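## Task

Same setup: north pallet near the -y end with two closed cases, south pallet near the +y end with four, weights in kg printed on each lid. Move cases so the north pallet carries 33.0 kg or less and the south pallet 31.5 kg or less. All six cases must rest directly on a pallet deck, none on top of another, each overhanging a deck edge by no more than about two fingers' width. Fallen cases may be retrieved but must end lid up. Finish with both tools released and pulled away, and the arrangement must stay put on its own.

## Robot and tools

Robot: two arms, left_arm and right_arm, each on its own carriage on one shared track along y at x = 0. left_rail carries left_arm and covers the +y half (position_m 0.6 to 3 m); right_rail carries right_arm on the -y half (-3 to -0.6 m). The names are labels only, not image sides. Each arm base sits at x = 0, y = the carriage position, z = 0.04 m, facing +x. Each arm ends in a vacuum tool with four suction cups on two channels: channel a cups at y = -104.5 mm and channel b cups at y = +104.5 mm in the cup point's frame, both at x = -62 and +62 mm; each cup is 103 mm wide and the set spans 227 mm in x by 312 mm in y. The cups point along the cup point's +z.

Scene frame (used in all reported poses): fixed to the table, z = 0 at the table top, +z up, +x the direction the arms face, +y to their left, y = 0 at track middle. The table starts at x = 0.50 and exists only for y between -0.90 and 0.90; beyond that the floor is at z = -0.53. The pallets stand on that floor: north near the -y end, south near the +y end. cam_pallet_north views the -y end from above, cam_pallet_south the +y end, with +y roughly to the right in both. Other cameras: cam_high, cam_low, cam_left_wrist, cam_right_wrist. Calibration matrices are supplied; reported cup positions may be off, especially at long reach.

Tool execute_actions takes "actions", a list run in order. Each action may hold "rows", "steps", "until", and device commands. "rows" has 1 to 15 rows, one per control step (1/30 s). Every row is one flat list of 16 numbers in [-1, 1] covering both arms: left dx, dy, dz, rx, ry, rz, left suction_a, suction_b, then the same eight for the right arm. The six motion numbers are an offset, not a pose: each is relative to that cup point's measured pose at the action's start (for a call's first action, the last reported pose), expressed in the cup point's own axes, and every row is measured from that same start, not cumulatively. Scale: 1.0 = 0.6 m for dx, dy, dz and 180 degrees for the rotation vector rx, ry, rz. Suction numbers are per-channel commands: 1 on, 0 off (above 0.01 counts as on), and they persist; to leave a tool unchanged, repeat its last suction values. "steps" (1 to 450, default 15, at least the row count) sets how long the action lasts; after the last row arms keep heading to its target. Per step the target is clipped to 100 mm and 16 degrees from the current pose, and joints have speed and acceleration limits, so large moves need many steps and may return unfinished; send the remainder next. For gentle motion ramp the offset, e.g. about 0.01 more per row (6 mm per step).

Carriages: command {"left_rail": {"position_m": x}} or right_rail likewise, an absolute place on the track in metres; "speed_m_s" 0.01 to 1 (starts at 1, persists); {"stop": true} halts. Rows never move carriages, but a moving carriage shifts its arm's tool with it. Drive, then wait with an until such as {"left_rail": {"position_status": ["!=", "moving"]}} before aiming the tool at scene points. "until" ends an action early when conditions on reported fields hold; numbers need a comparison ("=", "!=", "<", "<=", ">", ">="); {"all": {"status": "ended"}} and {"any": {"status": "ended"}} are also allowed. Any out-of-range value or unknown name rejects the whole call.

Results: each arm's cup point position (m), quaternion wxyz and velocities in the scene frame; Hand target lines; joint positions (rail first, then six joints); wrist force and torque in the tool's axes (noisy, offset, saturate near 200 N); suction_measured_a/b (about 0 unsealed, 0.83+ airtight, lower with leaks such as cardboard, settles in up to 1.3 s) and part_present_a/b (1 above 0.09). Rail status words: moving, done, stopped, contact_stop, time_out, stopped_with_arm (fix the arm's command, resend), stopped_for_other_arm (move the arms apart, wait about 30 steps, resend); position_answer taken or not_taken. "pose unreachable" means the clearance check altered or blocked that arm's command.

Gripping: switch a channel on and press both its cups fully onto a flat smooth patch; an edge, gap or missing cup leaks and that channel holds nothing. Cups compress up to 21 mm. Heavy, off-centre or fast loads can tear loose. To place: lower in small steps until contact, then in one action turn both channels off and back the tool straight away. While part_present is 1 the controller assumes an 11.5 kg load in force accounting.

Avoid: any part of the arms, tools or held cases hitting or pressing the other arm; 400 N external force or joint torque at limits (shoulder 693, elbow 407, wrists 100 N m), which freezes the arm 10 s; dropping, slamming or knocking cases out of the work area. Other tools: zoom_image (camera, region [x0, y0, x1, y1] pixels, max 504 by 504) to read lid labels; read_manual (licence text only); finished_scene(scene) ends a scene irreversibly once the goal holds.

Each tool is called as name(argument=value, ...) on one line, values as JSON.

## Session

execute_actions(actions=[])

Scene clock: 0.00 s.
left_arm: end_effector_position=(+0.8500, +1.5944, +0.4405) suction_measured_a=0.00 part_present_a=0 suction_measured_b=0.00 part_present_b=0 end_effector_quat_wxyz=(+0.001, -0.000, +1.000, -0.001) end_effector_velocity=(-0.000, +0.000, +0.000) end_effector_angular_velocity=(+0.000, -0.000, +0.000) | right_arm: end_effector_position=(+0.8508, -1.5907, +0.4402) suction_measured_a=0.00 part_present_a=0 suction_measured_b=0.00 part_present_b=0 end_effector_quat_wxyz=(+0.000, -0.000, +1.000, +0.000) end_effector_velocity=(+0.000, -0.000, -0.000) end_effector_angular_velocity=(+0.000, +0.000, +0.000)
Joint positions: left_arm=[ 1.594 -0.238 -1.499  2.092 -2.166 -1.572  1.332] | right_arm=[-1.591 -0.238 -1.497  2.091 -2.164 -1.57   1.332]
Joint velocities: left_arm=[ 0.  0. -0. -0.  0.  0.  0.] | right_arm=[ 0. -0.  0.  0. -0.  0. -0.]
Wrist force (N, on the end effector, along its own x y z axes, offset not removed): no reading
Wrist torque (N m, same axes, about the end effector's origin, offset not removed): no reading
Hand target (left_arm): +0.850, +1.594, +0.441; +0.001, -0.000, +1.000, -0.001
Hand target (right_arm): +0.851, -1.591, +0.440; +0.000, -0.000, +1.000, +0.000
left_rail: position_m=1.594 position_m_goal=1.594 speed_m_s=1.00 position_status=done position_answer=taken refusals=0
right_rail: position_m=-1.591 position_m_goal=-1.591 speed_m_s=1.00 position_status=done position_answer=taken refusals=0
camera_calibration (this result's frames):
cam_left_wrist: T_world_to_cam=[[-0.0400633, -0.999046, -0.0174038, 1.6416], [-0.836669, 0.0240196, 0.547182, 0.449506], [-0.546242, 0.0364832, -0.836832, 0.86595], [0, 0, 0, 1]] pos_world=[0.914874, 1.59764, 0.507263]
cam_right_wrist: T_world_to_cam=[[-0.0384663, -0.998888, 0.0272755, -1.5713], [-0.842992, 0.0470951, 0.535861, 0.581029], [-0.536549, -0.00238046, -0.843866, 0.911348], [0, 0, 0, 1]] pos_world=[0.918343, -1.59475, 0.500563]

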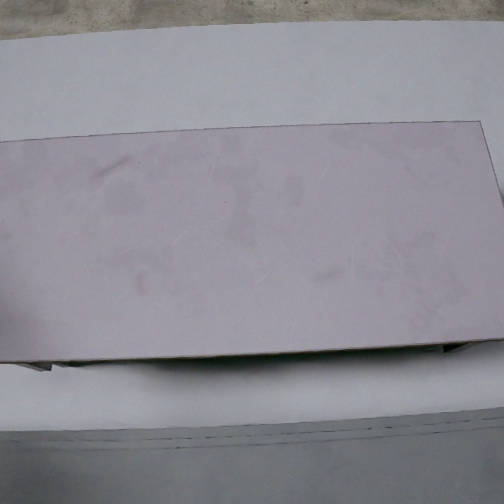

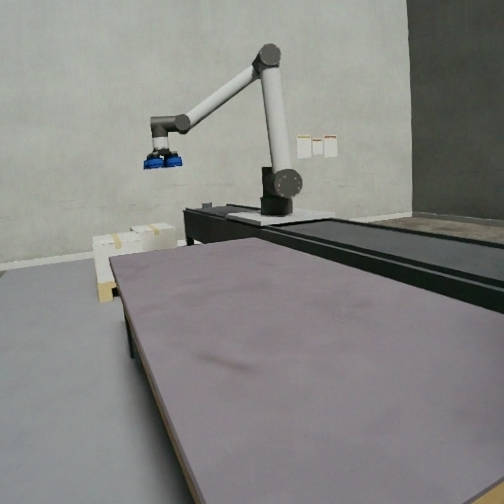

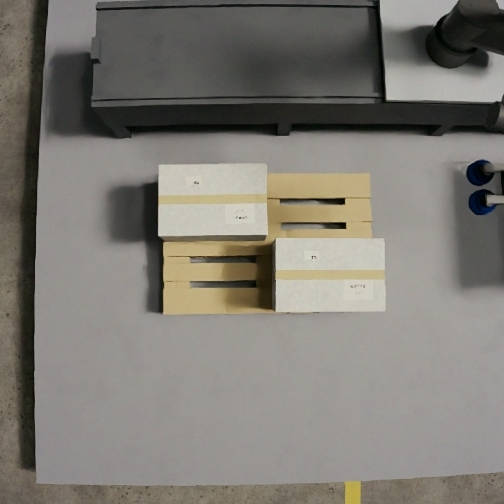

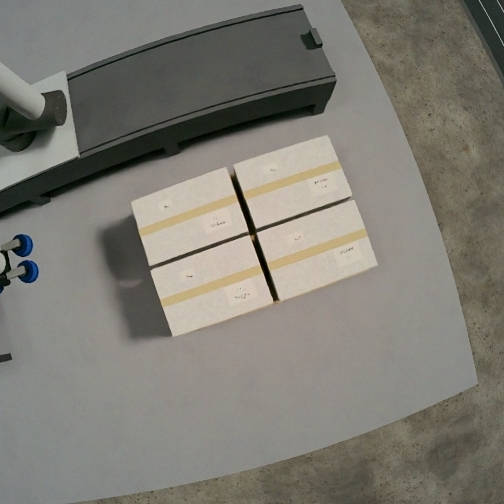

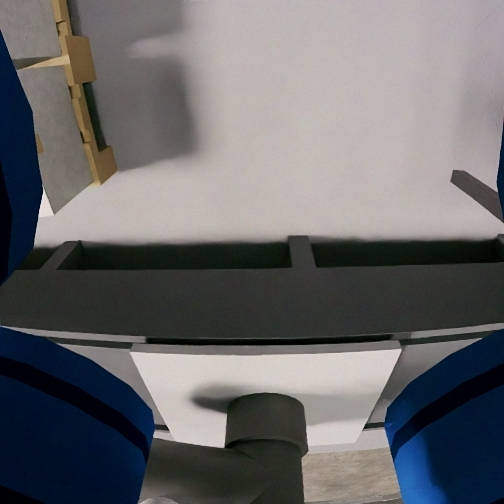

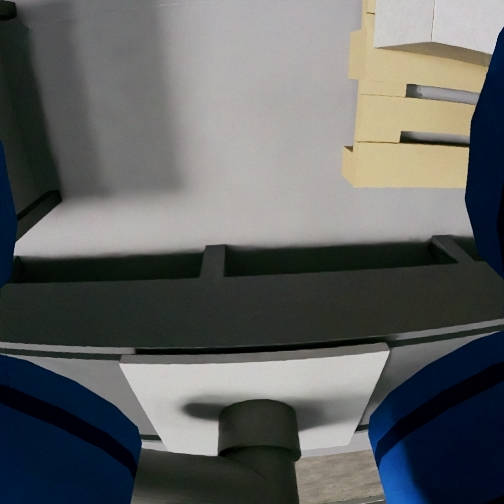

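execute_actions(actions=[{"left_rail":{"position_m":2.7},"right_rail":{"position_m":-2.6},"rows":[[-0.55,0,0.2,0,0,0,0,0,-0.5,0,0.2,0,0,0,0,0]],"steps":120,"until":{"all":{"status":"ended"}}}])

Scene clock: 5.90 s.
left_arm: end_effector_position=(+1.1800, +2.7011, +0.3208) suction_measured_a=0.00 part_present_a=0 suction_measured_b=0.00 part_present_b=0 end_effector_quat_wxyz=(+0.001, -0.000, +1.000, -0.001) end_effector_velocity=(+0.001, -0.000, -0.000) end_effector_angular_velocity=(-0.001, +0.000, -0.000) | right_arm: end_effector_position=(+1.1507, -2.5994, +0.3201) suction_measured_a=0.00 part_present_a=0 suction_measured_b=0.00 part_present_b=0 end_effector_quat_wxyz=(+0.000, -0.000, +1.000, +0.000) end_effector_velocity=(+0.000, +0.000, +0.000) end_effector_angular_velocity=(-0.000, -0.000, +0.000)
Joint positions: left_arm=[ 2.7   -0.17  -1.074  1.697 -2.196 -1.572  1.4  ] | right_arm=[-2.6   -0.175 -1.101  1.743 -2.213 -1.57   1.395]
Joint velocities: left_arm=[ 0.    -0.     0.001 -0.001  0.    -0.001  0.   ] | right_arm=[ 0.  0.  0. -0.  0.  0.  0.]
Wrist force (N, on the end effector, along its own x y z axes, offset not removed): left_arm=[-7.2 -5.1 -10.2] | right_arm=[2.9 5.1 2.6]
Wrist torque (N m, same axes, about the end effector's origin, offset not removed): left_arm=[-0.37 1.43 -0.39] | right_arm=[1.15 0.01 0.10]
Hand target (left_arm): +1.180, +2.701, +0.321; +0.001, -0.000, +1.000, -0.001
Hand target (right_arm): +1.151, -2.599, +0.320; -0.000, -0.000, +1.000, +0.000
Off the commanded pose (left_arm): 0.000 m, 0 deg.
Off the commanded pose (right_arm): 0.000 m, 0 deg.
left_rail: position_m=2.700 position_m_goal=2.700 speed_m_s=1.00 position_status=done position_answer=taken refusals=0
right_rail: position_m=-2.600 position_m_goal=-2.600 speed_m_s=1.00 position_status=done position_answer=taken refusals=0
camera_calibration (this result's frames):
cam_left_wrist: T_world_to_cam=[[-0.0399754, -0.999048, -0.0174918, 2.75828], [-0.836751, 0.0239031, 0.547061, 0.764989], [-0.546122, 0.0365053, -0.83691, 0.905518], [0, 0, 0, 1]] pos_world=[1.24489, 2.70431, 0.387589]
cam_right_wrist: T_world_to_cam=[[-0.0383555, -0.998892, 0.0272792, -2.56427], [-0.842985, 0.0470036, 0.53588, 0.945495], [-0.536568, -0.00244199, -0.843854, 0.968294], [0, 0, 0, 1]] pos_world=[1.21824, -2.6035, 0.380379]

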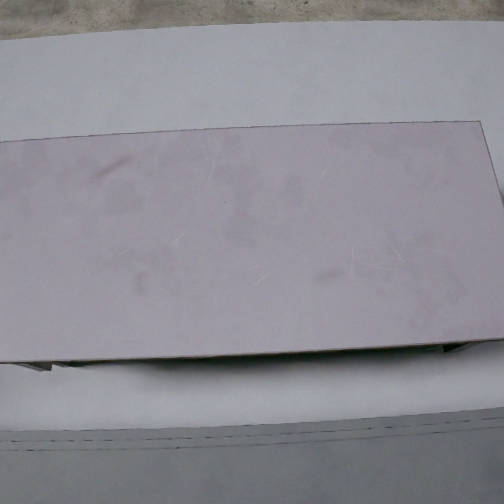

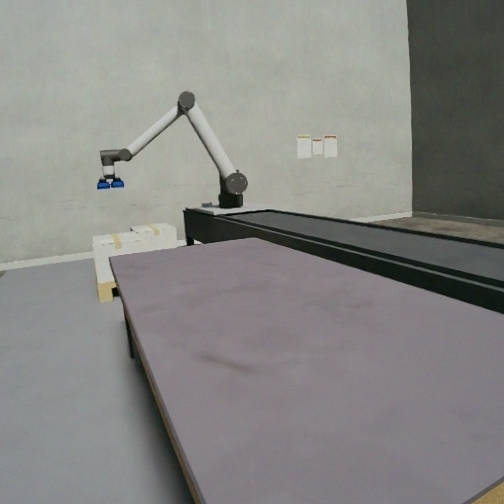

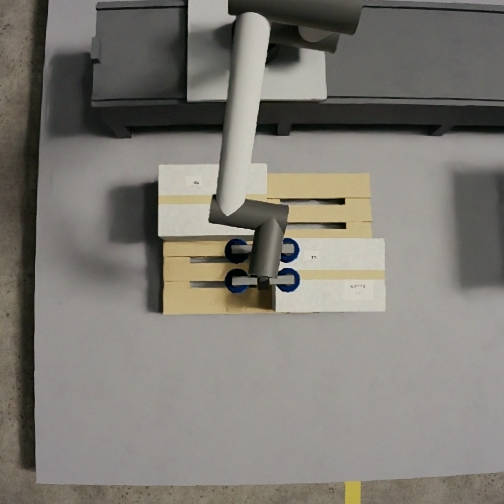

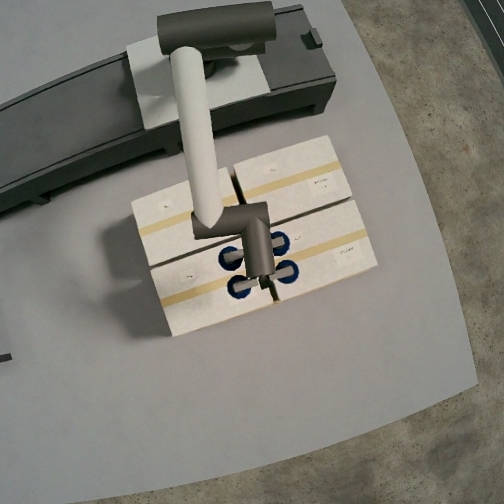

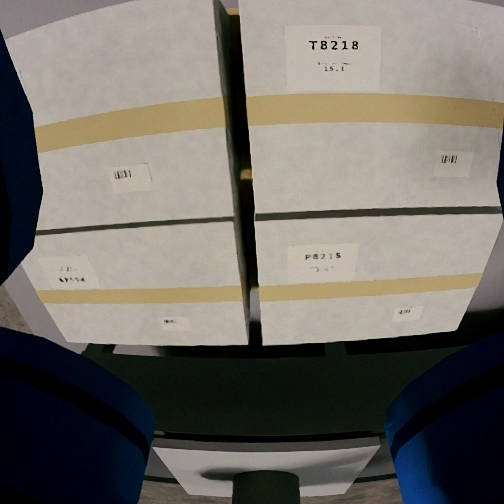

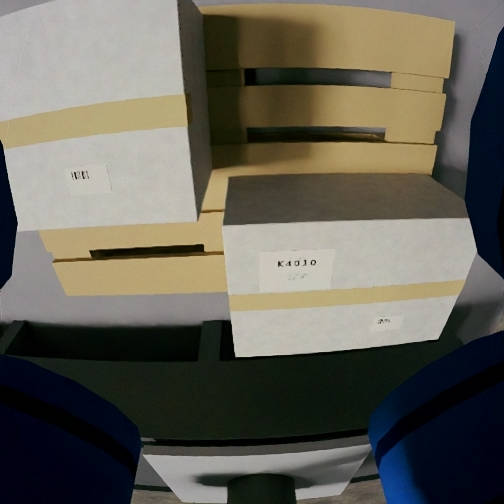

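zoom_image(camera="cam_left_wrist", region=[295, 35, 375, 85])

zoom_image(camera="cam_left_wrist", region=[285, 240, 365, 285])

zoom_image(camera="cam_left_wrist", region=[35, 255, 115, 300])

zoom_image(camera="cam_right_wrist", region=[255, 248, 340, 293])

Region (295, 35, 375, 85) of cam_left_wrist's 504x504 image, scaled by 6.300, with more detail than that image has; it fills the top 315 rows of this view, and the rest is white.

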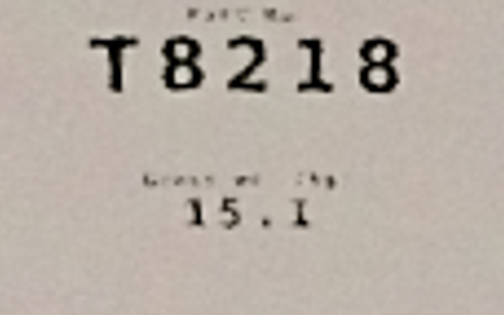

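Region (285, 240, 365, 285) of cam_left_wrist's 504x504 image, scaled by 6.300, with more detail than that image has; it fills the top 284 rows of this view, and the rest is white.

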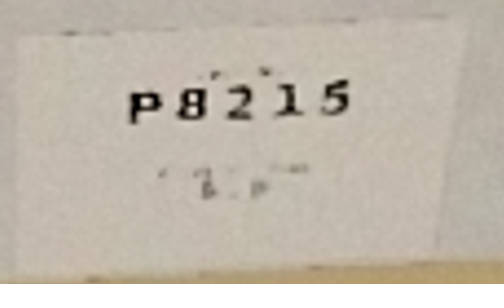

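Region (35, 255, 115, 300) of cam_left_wrist's 504x504 image, scaled by 6.300, with more detail than that image has; it fills the top 284 rows of this view, and the rest is white.

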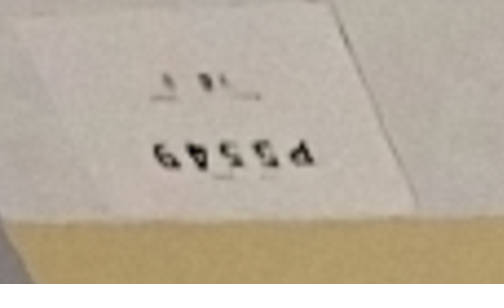

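Region (255, 248, 340, 293) of cam_right_wrist's 504x504 image, scaled by 5.929, with more detail than that image has; it fills the top 267 rows of this view, and the rest is white.

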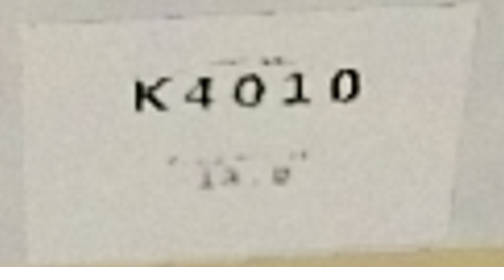

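execute_actions(actions=[{"rows":[[0.6,0,0.1,0,0,0,0,0,0.5,-0.1,0.1,0,0,0,0,0]],"steps":50}])

Scene clock: 17.20 s.
left_arm: end_effector_position=(+0.8201, +2.7007, +0.2606) suction_measured_a=0.00 part_present_a=0 suction_measured_b=0.00 part_present_b=0 end_effector_quat_wxyz=(+0.001, -0.000, +1.000, -0.001) end_effector_velocity=(-0.001, -0.000, +0.000) end_effector_angular_velocity=(+0.000, -0.000, +0.000) | right_arm: end_effector_position=(+0.8508, -2.6597, +0.2601) suction_measured_a=0.00 part_present_a=0 suction_measured_b=0.00 part_present_b=0 end_effector_quat_wxyz=(+0.000, -0.000, +1.000, +0.000) end_effector_velocity=(-0.000, -0.000, +0.000) end_effector_angular_velocity=(-0.000, -0.000, +0.000)
Joint positions: left_arm=[ 2.7   -0.246 -1.358  2.257 -2.472 -1.572  1.324] | right_arm=[-2.6   -0.308 -1.326  2.212 -2.456 -1.57   1.262]
Joint velocities: left_arm=[ 0.    -0.    -0.001  0.001 -0.     0.    -0.   ] | right_arm=[ 0. -0. -0.  0. -0.  0. -0.]
Wrist force (N, on the end effector, along its own x y z axes, offset not removed): left_arm=[-4.3 -6.1 -0.2] | right_arm=[3.4 2.8 1.4]
Wrist torque (N m, same axes, about the end effector's origin, offset not removed): left_arm=[-0.25 1.07 -0.33] | right_arm=[0.90 -0.08 0.12]
Hand target (left_arm): +0.820, +2.701, +0.261; +0.001, -0.000, +1.000, -0.001
Hand target (right_arm): +0.851, -2.660, +0.260; +0.000, -0.000, +1.000, +0.000
Off the commanded pose (left_arm): 0.000 m, 0 deg.
Off the commanded pose (right_arm): 0.000 m, 0 deg.
left_rail: position_m=2.700 position_m_goal=2.700 speed_m_s=1.00 position_status=done position_answer=taken refusals=0
right_rail: position_m=-2.600 position_m_goal=-2.600 speed_m_s=1.00 position_status=done position_answer=taken refusals=0
camera_calibration (this result's frames):
cam_left_wrist: T_world_to_cam=[[-0.0399797, -0.99905, -0.0173622, 2.74239], [-0.836681, 0.023973, 0.547166, 0.496485], [-0.54623, 0.0364022, -0.836844, 0.658895], [0, 0, 0, 1]] pos_world=[0.884948, 2.70389, 0.327347]
cam_right_wrist: T_world_to_cam=[[-0.0383566, -0.998892, 0.0272783, -2.63431], [-0.843035, 0.0470038, 0.5358, 0.727769], [-0.536489, -0.00244508, -0.843904, 0.756613], [0, 0, 0, 1]] pos_world=[0.918406, -2.66375, 0.32043]

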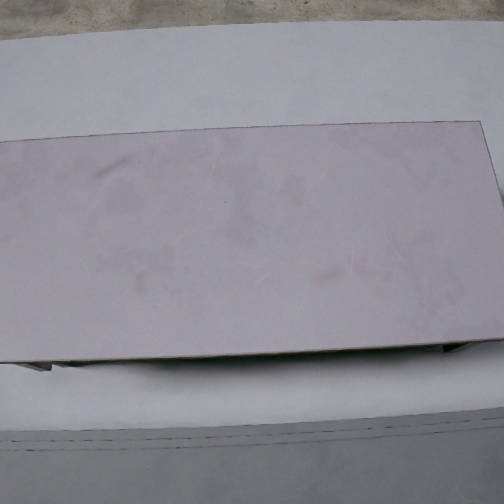

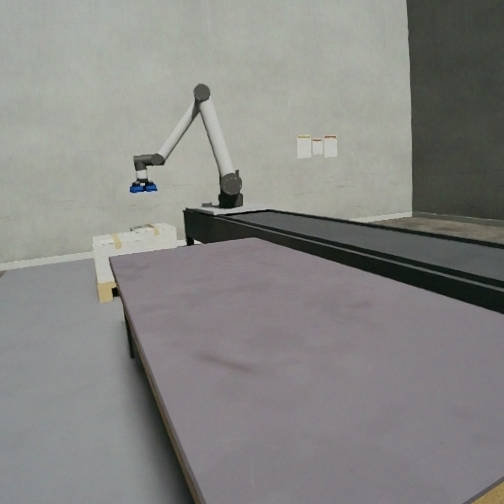

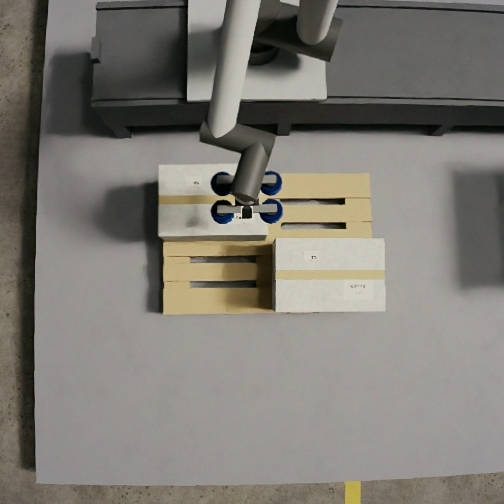

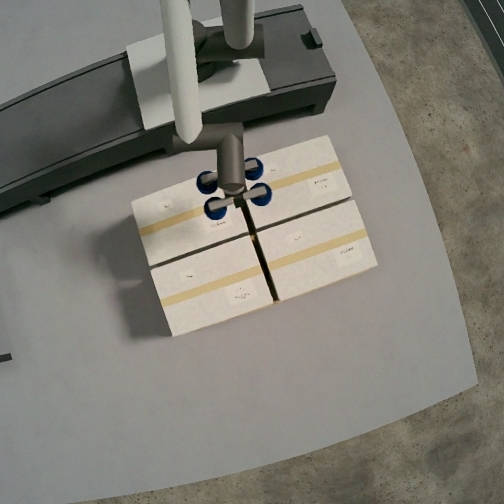

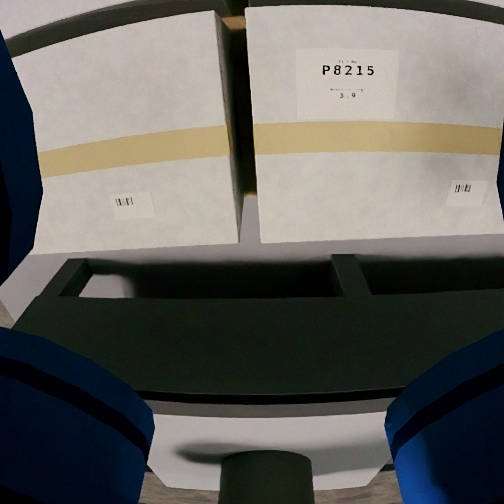

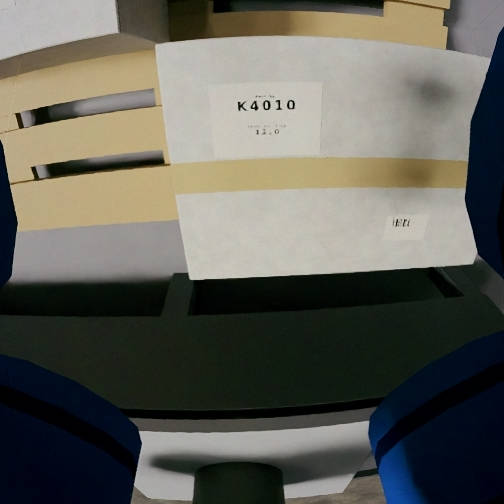

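zoom_image(camera="cam_left_wrist", region=[320, 82, 380, 108])

zoom_image(camera="cam_right_wrist", region=[240, 118, 300, 144])

Region (320, 82, 380, 108) of cam_left_wrist's 504x504 image, scaled by 8.400, with more detail than that image has; it fills the top 218 rows of this view, and the rest is white.

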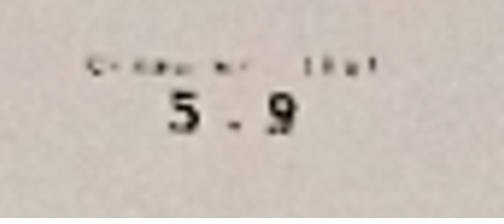

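Region (240, 118, 300, 144) of cam_right_wrist's 504x504 image, scaled by 8.400, with more detail than that image has; it fills the top 218 rows of this view, and the rest is white.

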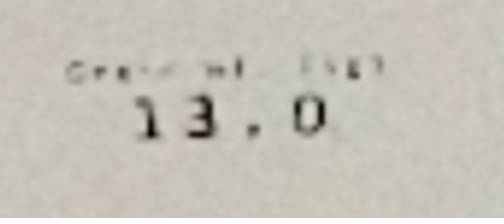

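execute_actions(actions=[{"left_rail":{"position_m":3.0},"rows":[[-0.38,0.25,0,0,0,0,0,0,-0.92,0.77,0,0,0,0,0,0]],"steps":70}])

Scene clock: 30.83 s.
left_arm: end_effector_position=(+1.0480, +3.1510, +0.2607) suction_measured_a=0.00 part_present_a=0 suction_measured_b=0.00 part_present_b=0 end_effector_quat_wxyz=(+0.001, -0.000, +1.000, -0.001) end_effector_velocity=(+0.000, +0.000, -0.000) end_effector_angular_velocity=(+0.000, +0.000, +0.000) | right_arm: end_effector_position=(+1.4020, -2.1972, +0.2600) suction_measured_a=0.00 part_present_a=0 suction_measured_b=0.00 part_present_b=0 end_effector_quat_wxyz=(-0.000, -0.000, +1.000, +0.000) end_effector_velocity=(+0.002, +0.001, -0.000) end_effector_angular_velocity=(-0.000, +0.001, -0.000)
Joint positions: left_arm=[ 3.    -0.048 -1.14   1.917 -2.349 -1.572  1.522] | right_arm=[-2.6    0.141 -0.752  1.202 -2.021 -1.57   1.711]
Joint velocities: left_arm=[ 0.  0.  0. -0.  0.  0. -0.] | right_arm=[ 0.     0.     0.003 -0.005  0.003 -0.     0.   ]
Wrist force (N, on the end effector, along its own x y z axes, offset not removed): left_arm=[-2.1 -5.4 -2.6] | right_arm=[-0.6 -0.5 -0.3]
Wrist torque (N m, same axes, about the end effector's origin, offset not removed): left_arm=[-0.30 0.66 -0.40] | right_arm=[0.37 0.18 0.42]
Hand target (left_arm): +1.048, +3.151, +0.261; +0.001, -0.000, +1.000, -0.001
Hand target (right_arm): +1.402, -2.197, +0.260; -0.000, -0.000, +1.000, +0.000
Off the commanded pose (left_arm): 0.000 m, 0 deg.
Off the commanded pose (right_arm): 0.001 m, 0 deg.
left_rail: position_m=3.000 position_m_goal=3.000 speed_m_s=1.00 position_status=done position_answer=taken refusals=0
right_rail: position_m=-2.600 position_m_goal=-2.600 speed_m_s=1.00 position_status=done position_answer=taken refusals=0
camera_calibration (this result's frames):
cam_left_wrist: T_world_to_cam=[[-0.0399753, -0.999044, -0.0177176, 3.20143], [-0.83681, 0.0237833, 0.546977, 0.677073], [-0.546033, 0.0366919, -0.83696, 0.766021], [0, 0, 0, 1]] pos_world=[1.11283, 3.15416, 0.327507]
cam_right_wrist: T_world_to_cam=[[-0.0383509, -0.998891, 0.0272951, -2.15124], [-0.842901, 0.0470086, 0.536012, 1.17053], [-0.536701, -0.00245053, -0.843769, 1.05358], [0, 0, 0, 1]] pos_world=[1.4696, -2.2013, 0.320275]

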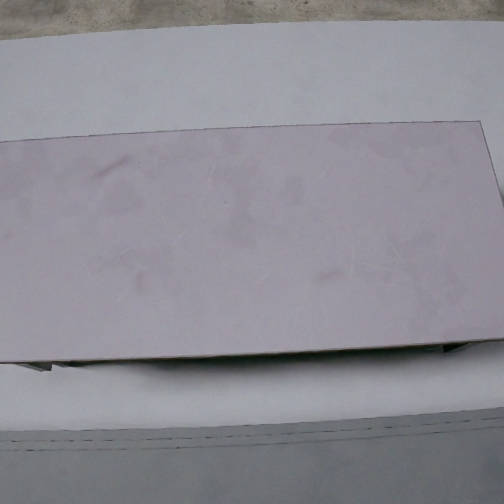

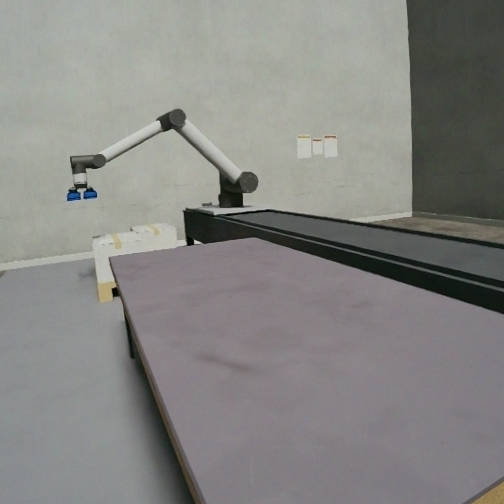

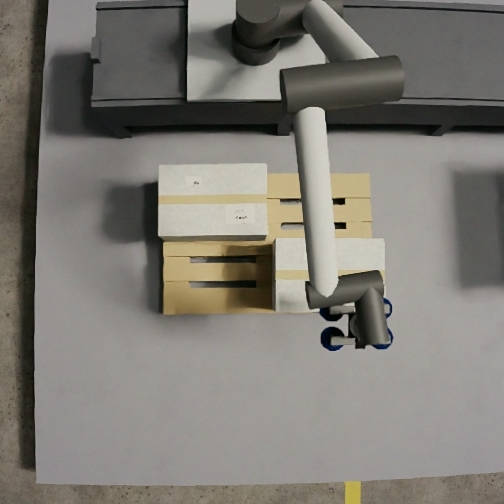

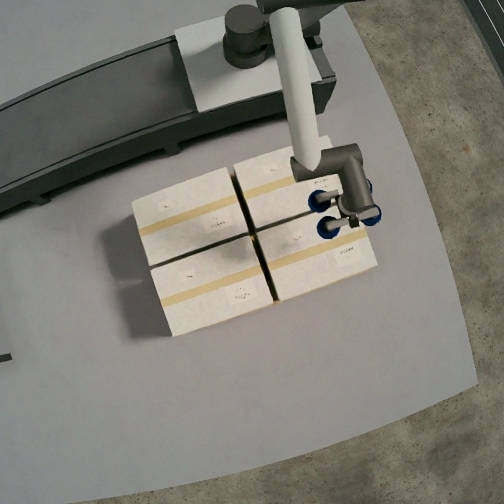

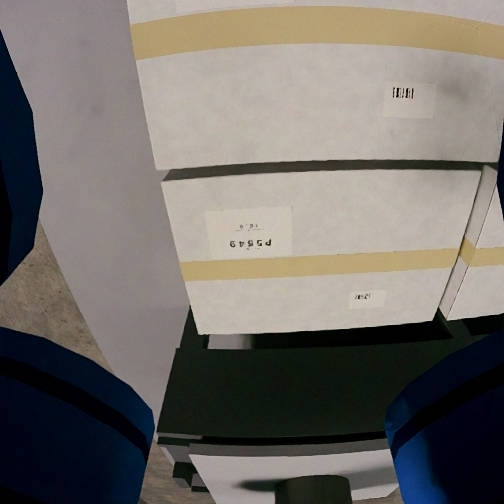

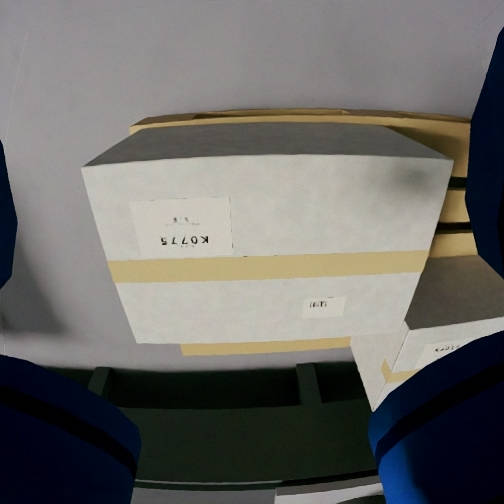

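zoom_image(camera="cam_left_wrist", region=[215, 212, 285, 252])

zoom_image(camera="cam_right_wrist", region=[150, 208, 220, 250])

Region (215, 212, 285, 252) of cam_left_wrist's 504x504 image, scaled by 7.200, with more detail than that image has; it fills the top 288 rows of this view, and the rest is white.

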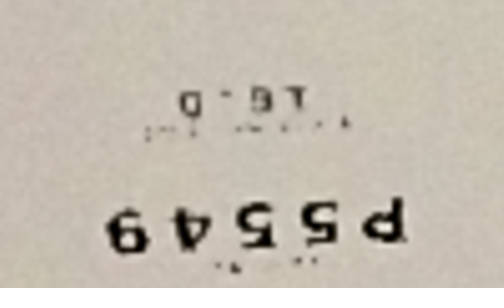

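Region (150, 208, 220, 250) of cam_right_wrist's 504x504 image, scaled by 7.200, with more detail than that image has; it fills the top 302 rows of this view, and the rest is white.

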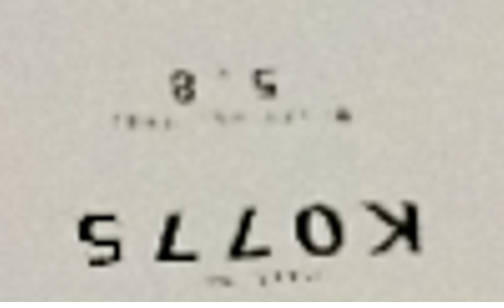

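execute_actions(actions=[{"rows":[[-0.6,0,0,0,0,0,0,0,0,0,0,0,0,0,0,0]],"steps":50}])

Scene clock: 39.33 s.
left_arm: end_effector_position=(+1.4079, +3.1514, +0.2610) suction_measured_a=0.00 part_present_a=0 suction_measured_b=0.00 part_present_b=0 end_effector_quat_wxyz=(+0.001, -0.000, +1.000, -0.001) end_effector_velocity=(+0.001, +0.000, -0.000) end_effector_angular_velocity=(-0.000, +0.000, -0.000) | right_arm: end_effector_position=(+1.4020, -2.1972, +0.2600) suction_measured_a=0.00 part_present_a=0 suction_measured_b=0.00 part_present_b=0 end_effector_quat_wxyz=(-0.000, -0.000, +1.000, +0.000) end_effector_velocity=(+0.000, -0.000, +0.000) end_effector_angular_velocity=(+0.000, -0.000, +0.000)
Joint positions: left_arm=[ 3.    -0.035 -0.8    1.295 -2.067 -1.572  1.535] | right_arm=[-2.6    0.141 -0.752  1.202 -2.021 -1.57   1.711]
Joint velocities: left_arm=[ 0.     0.     0.001 -0.002  0.001 -0.     0.   ] | right_arm=[ 0. -0. -0.  0. -0. -0. -0.]
Wrist force (N, on the end effector, along its own x y z axes, offset not removed): left_arm=[-2.5 -0.8 -0.4] | right_arm=[0.8 0.3 1.5]
Wrist torque (N m, same axes, about the end effector's origin, offset not removed): left_arm=[0.43 0.81 -0.22] | right_arm=[0.43 0.22 0.11]
Hand target (left_arm): +1.408, +3.151, +0.261; +0.001, -0.000, +1.000, -0.001
Hand target (right_arm): +1.402, -2.197, +0.260; -0.000, -0.000, +1.000, +0.000
Off the commanded pose (left_arm): 0.000 m, 0 deg.
Off the commanded pose (right_arm): 0.000 m, 0 deg.
left_rail: position_m=3.000 position_m_goal=3.000 speed_m_s=1.00 position_status=done position_answer=taken refusals=0
right_rail: position_m=-2.600 position_m_goal=-2.600 speed_m_s=1.00 position_status=done position_answer=taken refusals=0
camera_calibration (this result's frames):
cam_left_wrist: T_world_to_cam=[[-0.0399715, -0.999043, -0.0177461, 3.21625], [-0.836851, 0.0237673, 0.546914, 0.978274], [-0.545969, 0.0367118, -0.837001, 0.962633], [0, 0, 0, 1]] pos_world=[1.4728, 3.15459, 0.327769]
cam_right_wrist: T_world_to_cam=[[-0.0383509, -0.998891, 0.0273079, -2.15124], [-0.842901, 0.0470155, 0.536011, 1.17055], [-0.536701, -0.00246131, -0.843769, 1.05355], [0, 0, 0, 1]] pos_world=[1.4696, -2.2013, 0.320273]

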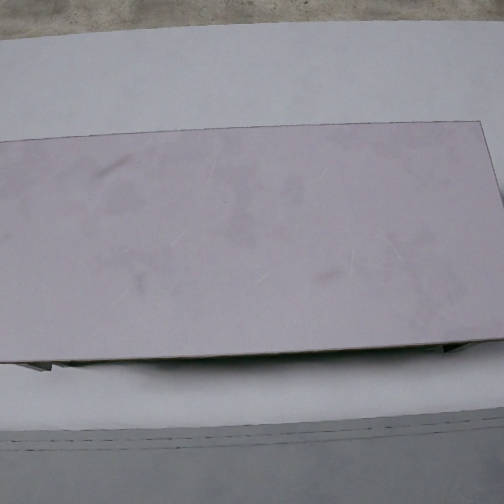

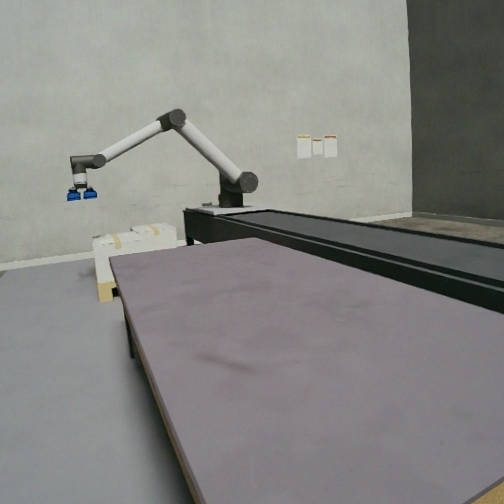

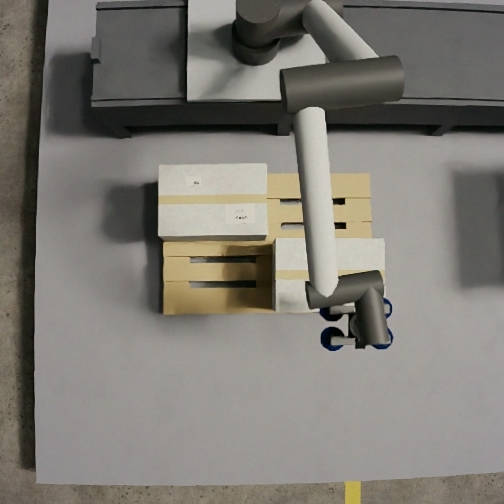

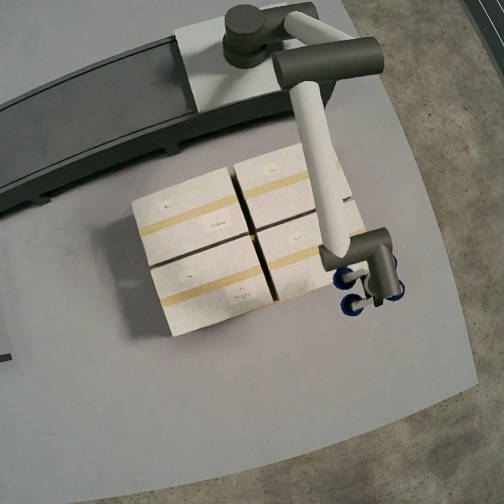

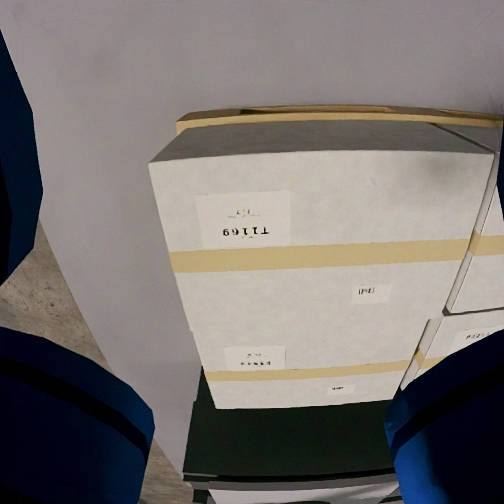

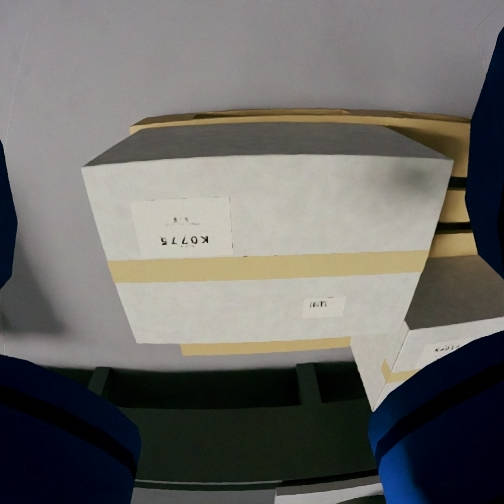

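zoom_image(camera="cam_left_wrist", region=[210, 200, 280, 242])

Region (210, 200, 280, 242) of cam_left_wrist's 504x504 image, scaled by 7.200, with more detail than that image has; it fills the top 302 rows of this view, and the rest is white.

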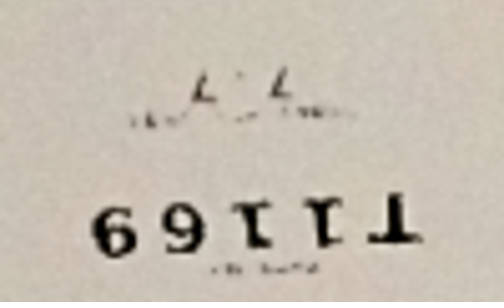

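execute_actions(actions=[{"rows":[[0.427,-0.25,0,0,0,-0.028,0,0,0,0,0,0,0,0,0,0]],"steps":40},{"rows":[[0,0,0.58,0,0,0,1,1,0,0,0,0,0,0,0,0]],"steps":40},{"rows":[[0,0,0.02,0,0,0,1,1,0,0,0,0,0,0,0,0],[0,0,0.045,0,0,0,1,1,0,0,0,0,0,0,0,0]],"steps":50}])

Scene clock: 59.53 s.
left_arm: end_effector_position=(+1.1522, +3.0012, -0.1135) suction_measured_a=0.95 part_present_a=1 suction_measured_b=0.95 part_present_b=1 end_effector_quat_wxyz=(+0.001, -0.044, +0.999, -0.001) end_effector_velocity=(-0.000, +0.000, -0.000) end_effector_angular_velocity=(+0.000, +0.000, +0.000) | right_arm: end_effector_position=(+1.4020, -2.1972, +0.2600) suction_measured_a=0.00 part_present_a=0 suction_measured_b=0.00 part_present_b=0 end_effector_quat_wxyz=(-0.000, -0.000, +1.000, +0.000) end_effector_velocity=(-0.000, +0.000, +0.000) end_effector_angular_velocity=(+0.000, -0.000, -0.000)
Joint positions: left_arm=[ 3.    -0.174 -0.7    1.823 -2.696 -1.572  1.308] | right_arm=[-2.6    0.141 -0.752  1.202 -2.021 -1.57   1.711]
Joint velocities: left_arm=[ 0.  0.  0.  0. -0. -0. -0.] | right_arm=[ 0.  0. -0.  0. -0.  0.  0.]
Wrist force (N, on the end effector, along its own x y z axes, offset not removed): left_arm=[-1.7 0.7 -41.4] | right_arm=[3.7 4.4 -0.7]
Wrist torque (N m, same axes, about the end effector's origin, offset not removed): left_arm=[0.20 3.11 -0.41] | right_arm=[1.22 -0.03 0.32]
Hand target (left_arm): +1.152, +3.001, -0.114; +0.001, -0.044, +0.999, -0.001
Hand target (right_arm): +1.402, -2.197, +0.260; -0.000, -0.000, +1.000, +0.000
Off the commanded pose (left_arm): 0.000 m, 0 deg.
Off the commanded pose (right_arm): 0.000 m, 0 deg.
left_rail: position_m=3.000 position_m_goal=3.000 speed_m_s=1.00 position_status=done position_answer=taken refusals=0
right_rail: position_m=-2.600 position_m_goal=-2.600 speed_m_s=1.00 position_status=done position_answer=taken refusals=0
camera_calibration (this result's frames):
cam_left_wrist: T_world_to_cam=[[0.0479338, -0.998701, -0.0172734, 2.94708], [-0.83557, -0.0495675, 0.547143, 1.19129], [-0.547289, -0.0117935, -0.836861, 0.662161], [0, 0, 0, 1]] pos_world=[1.21653, 3.01012, -0.0467617]
cam_right_wrist: T_world_to_cam=[[-0.0383507, -0.998891, 0.0272951, -2.15124], [-0.842901, 0.0470084, 0.536012, 1.17053], [-0.536701, -0.00245063, -0.843769, 1.05358], [0, 0, 0, 1]] pos_world=[1.4696, -2.2013, 0.320276]

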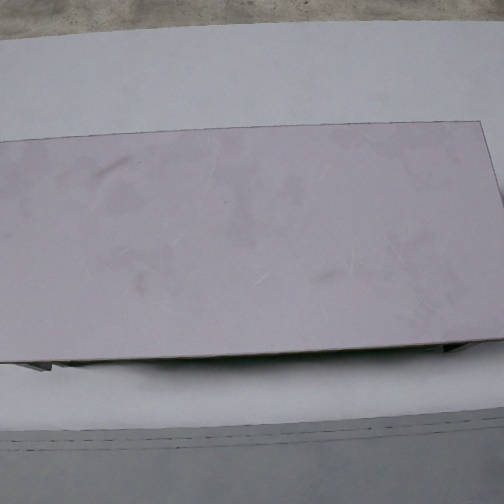

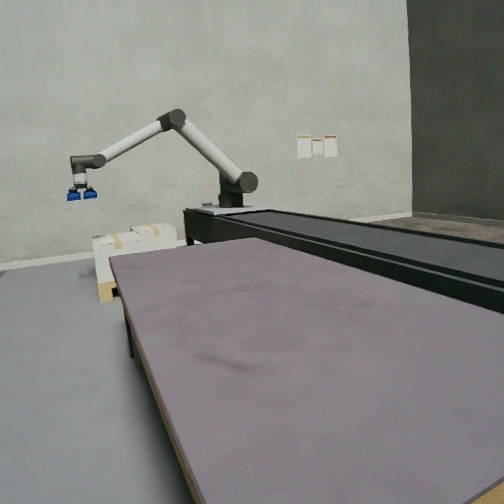

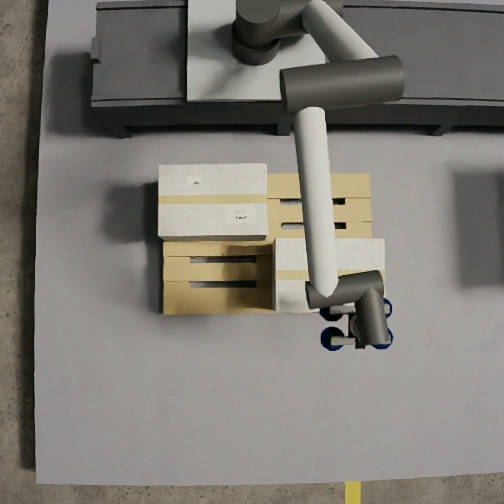

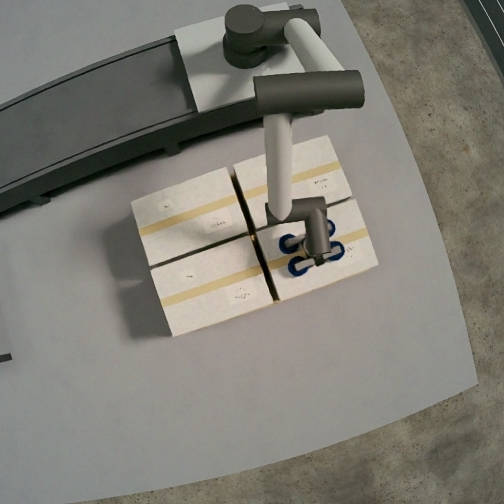

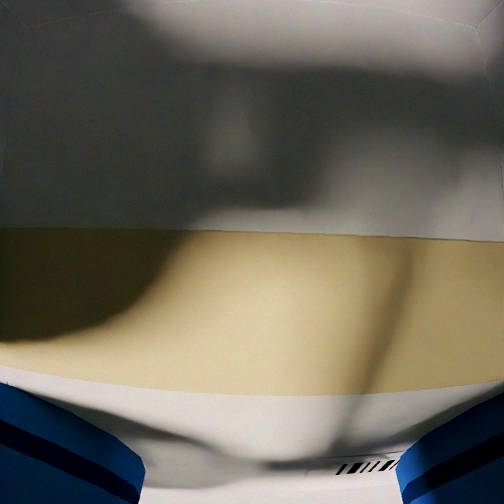

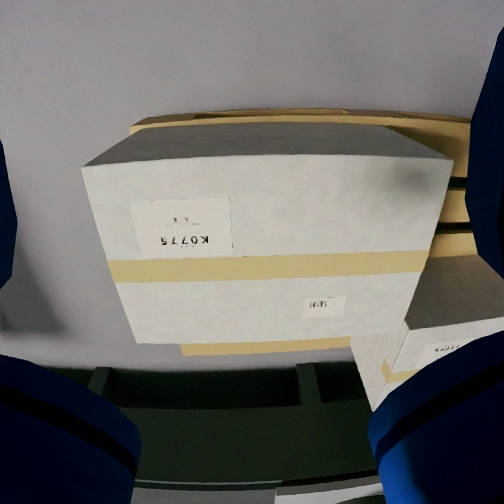

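execute_actions(actions=[{"rows":[[0,0,-0.02,0,0,0,1,1,0.3,-0.2,-0.3,0,0,0,0,0],[0,0,-0.06,0,0,0,1,1,0.92,-0.67,-0.3,0,0,0,0,0],[0,0,-0.12,0,0,0,1,1,0.92,-0.67,-0.3,0,0,0,0,0],[0,0,-0.2,0,0,0,1,1,0.92,-0.67,-0.3,0,0,0,0,0],[0,0,-0.3,0,0,0,1,1,0.92,-0.67,-0.3,0,0,0,0,0],[0,0,-0.45,0,0,0,1,1,0.92,-0.67,-0.3,0,0,0,0,0],[0,0,-0.94,0,0,0,1,1,0.92,-0.67,-0.3,0,0,0,0,0]],"steps":55},
{"rows":[[0.02,-0.02,0,0,0,0,1,1,0,0,0,0,0,0,0,0],[0.1,-0.1,0,0,0,0.01,1,1,0,0,0,0,0,0,0,0],[0.3,-0.3,0,0,0,0.02,1,1,0,0,0,0,0,0,0,0],[0.49,-0.5,0,0,0,0.028,1,1,0,0,0,0,0,0,0,0]],"steps":45},
{"left_rail":{"position_m":0.62,"speed_m_s":0.9},"steps":300,"until":{"left_rail":{"position_status":["!=","moving"]}}},
{"rows":[[0,0,0.02,0,0,0,1,1,0,0,0,0,0,0,0,0],[0,0,0.06,0,0,0,1,1,0,0,0,0,0,0,0,0],[0,0,0.12,0,0,0,1,1,0,0,0,0,0,0,0,0],[0,0,0.26,0,0,0,1,1,0,0,0,0,0,0,0,0]],"steps":40}])

Scene clock: 80.27 s.
left_arm: end_effector_position=(+0.8857, +0.2963, +0.2937) suction_measured_a=0.95 part_present_a=1 suction_measured_b=0.95 part_present_b=1 end_effector_quat_wxyz=(+0.001, -0.000, +1.000, -0.001) end_effector_velocity=(+0.000, +0.000, -0.000) end_effector_angular_velocity=(+0.000, +0.000, +0.000) | right_arm: end_effector_position=(+0.8580, -2.5942, +0.4368) suction_measured_a=0.00 part_present_a=0 suction_measured_b=0.00 part_present_b=0 end_effector_quat_wxyz=(-0.000, -0.000, +1.000, +0.000) end_effector_velocity=(-0.000, +0.000, +0.000) end_effector_angular_velocity=(+0.000, -0.000, +0.000)
Joint positions: left_arm=[ 0.62  -0.565 -1.276  2.069 -2.366 -1.572  1.005] | right_arm=[-2.6   -0.23  -1.487  2.084 -2.168 -1.571  1.341]
Joint velocities: left_arm=[ 0.  0.  0.  0. -0.  0.  0.] | right_arm=[ 0. -0. -0.  0.  0.  0. -0.]
Wrist force (N, on the end effector, along its own x y z axes, offset not removed): left_arm=[-1.5 -6.6 -45.4] | right_arm=[-1.9 7.4 0.8]
Wrist torque (N m, same axes, about the end effector's origin, offset not removed): left_arm=[-0.61 3.24 -0.42] | right_arm=[1.48 0.62 0.16]
Hand target (left_arm): +0.886, +0.296, +0.294; +0.001, -0.000, +1.000, -0.001
Hand target (right_arm): +0.858, -2.594, +0.437; -0.000, -0.000, +1.000, +0.000
Off the commanded pose (left_arm): 0.000 m, 0 deg.
Off the commanded pose (right_arm): 0.000 m, 0 deg.
left_rail: position_m=0.620 position_m_goal=0.620 speed_m_s=0.90 position_status=done position_answer=taken refusals=0
right_rail: position_m=-2.600 position_m_goal=-2.600 speed_m_s=1.00 position_status=done position_answer=taken refusals=0
camera_calibration (this result's frames):
cam_left_wrist: T_world_to_cam=[[-0.0399935, -0.999057, -0.0168797, 0.343319], [-0.836457, 0.0242341, 0.547497, 0.590604], [-0.546572, 0.0360154, -0.836637, 0.810348], [0, 0, 0, 1]] pos_world=[0.950659, 0.299498, 0.360409]
cam_right_wrist: T_world_to_cam=[[-0.0389467, -0.998854, 0.0278334, -2.57307], [-0.842854, 0.0478003, 0.536015, 0.637852], [-0.536731, -0.00258349, -0.84375, 0.909482], [0, 0, 0, 1]] pos_world=[0.925551, -2.59826, 0.497094]

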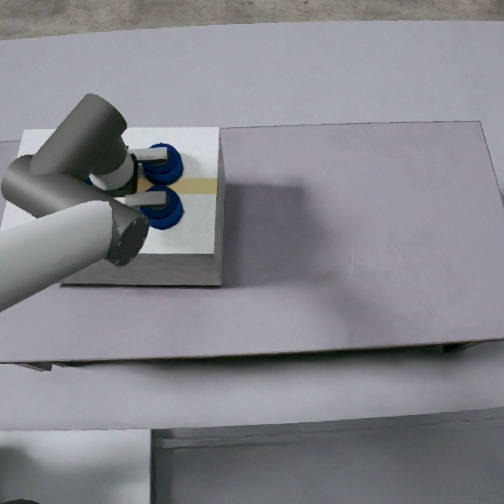

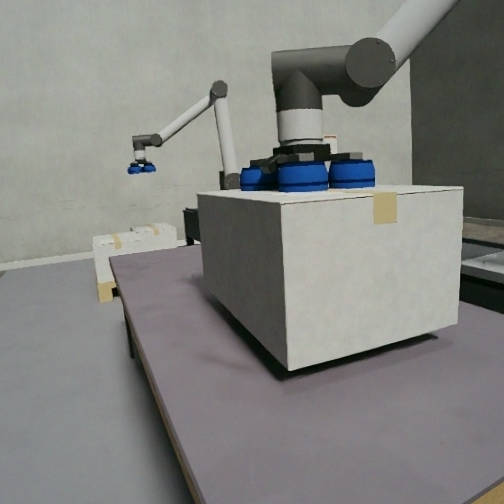

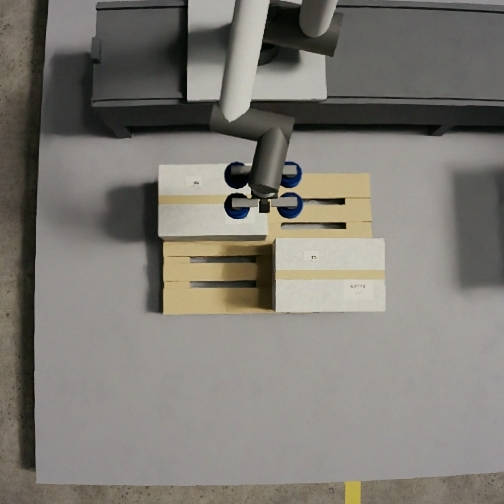

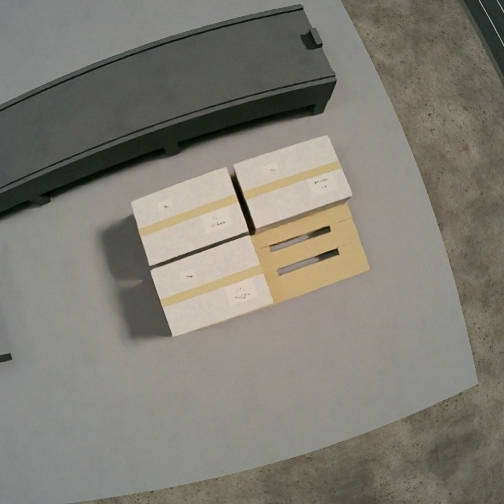

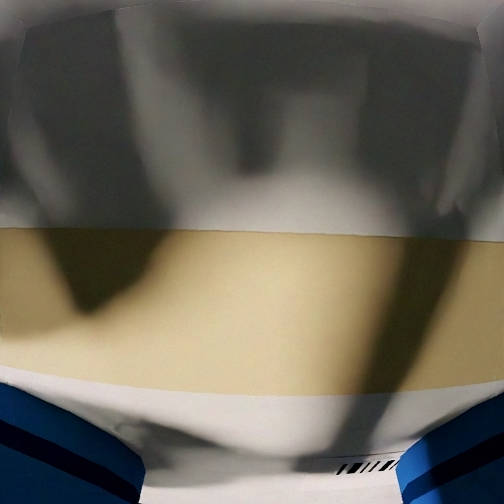

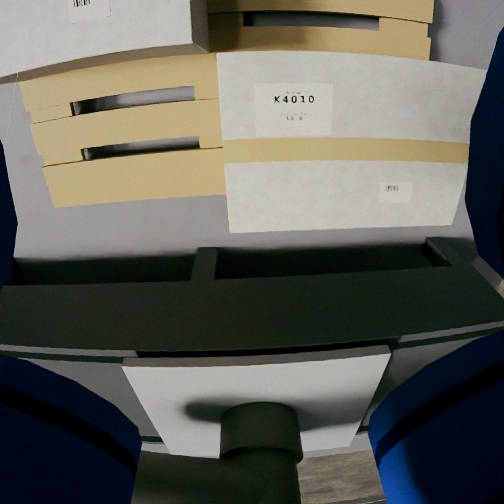

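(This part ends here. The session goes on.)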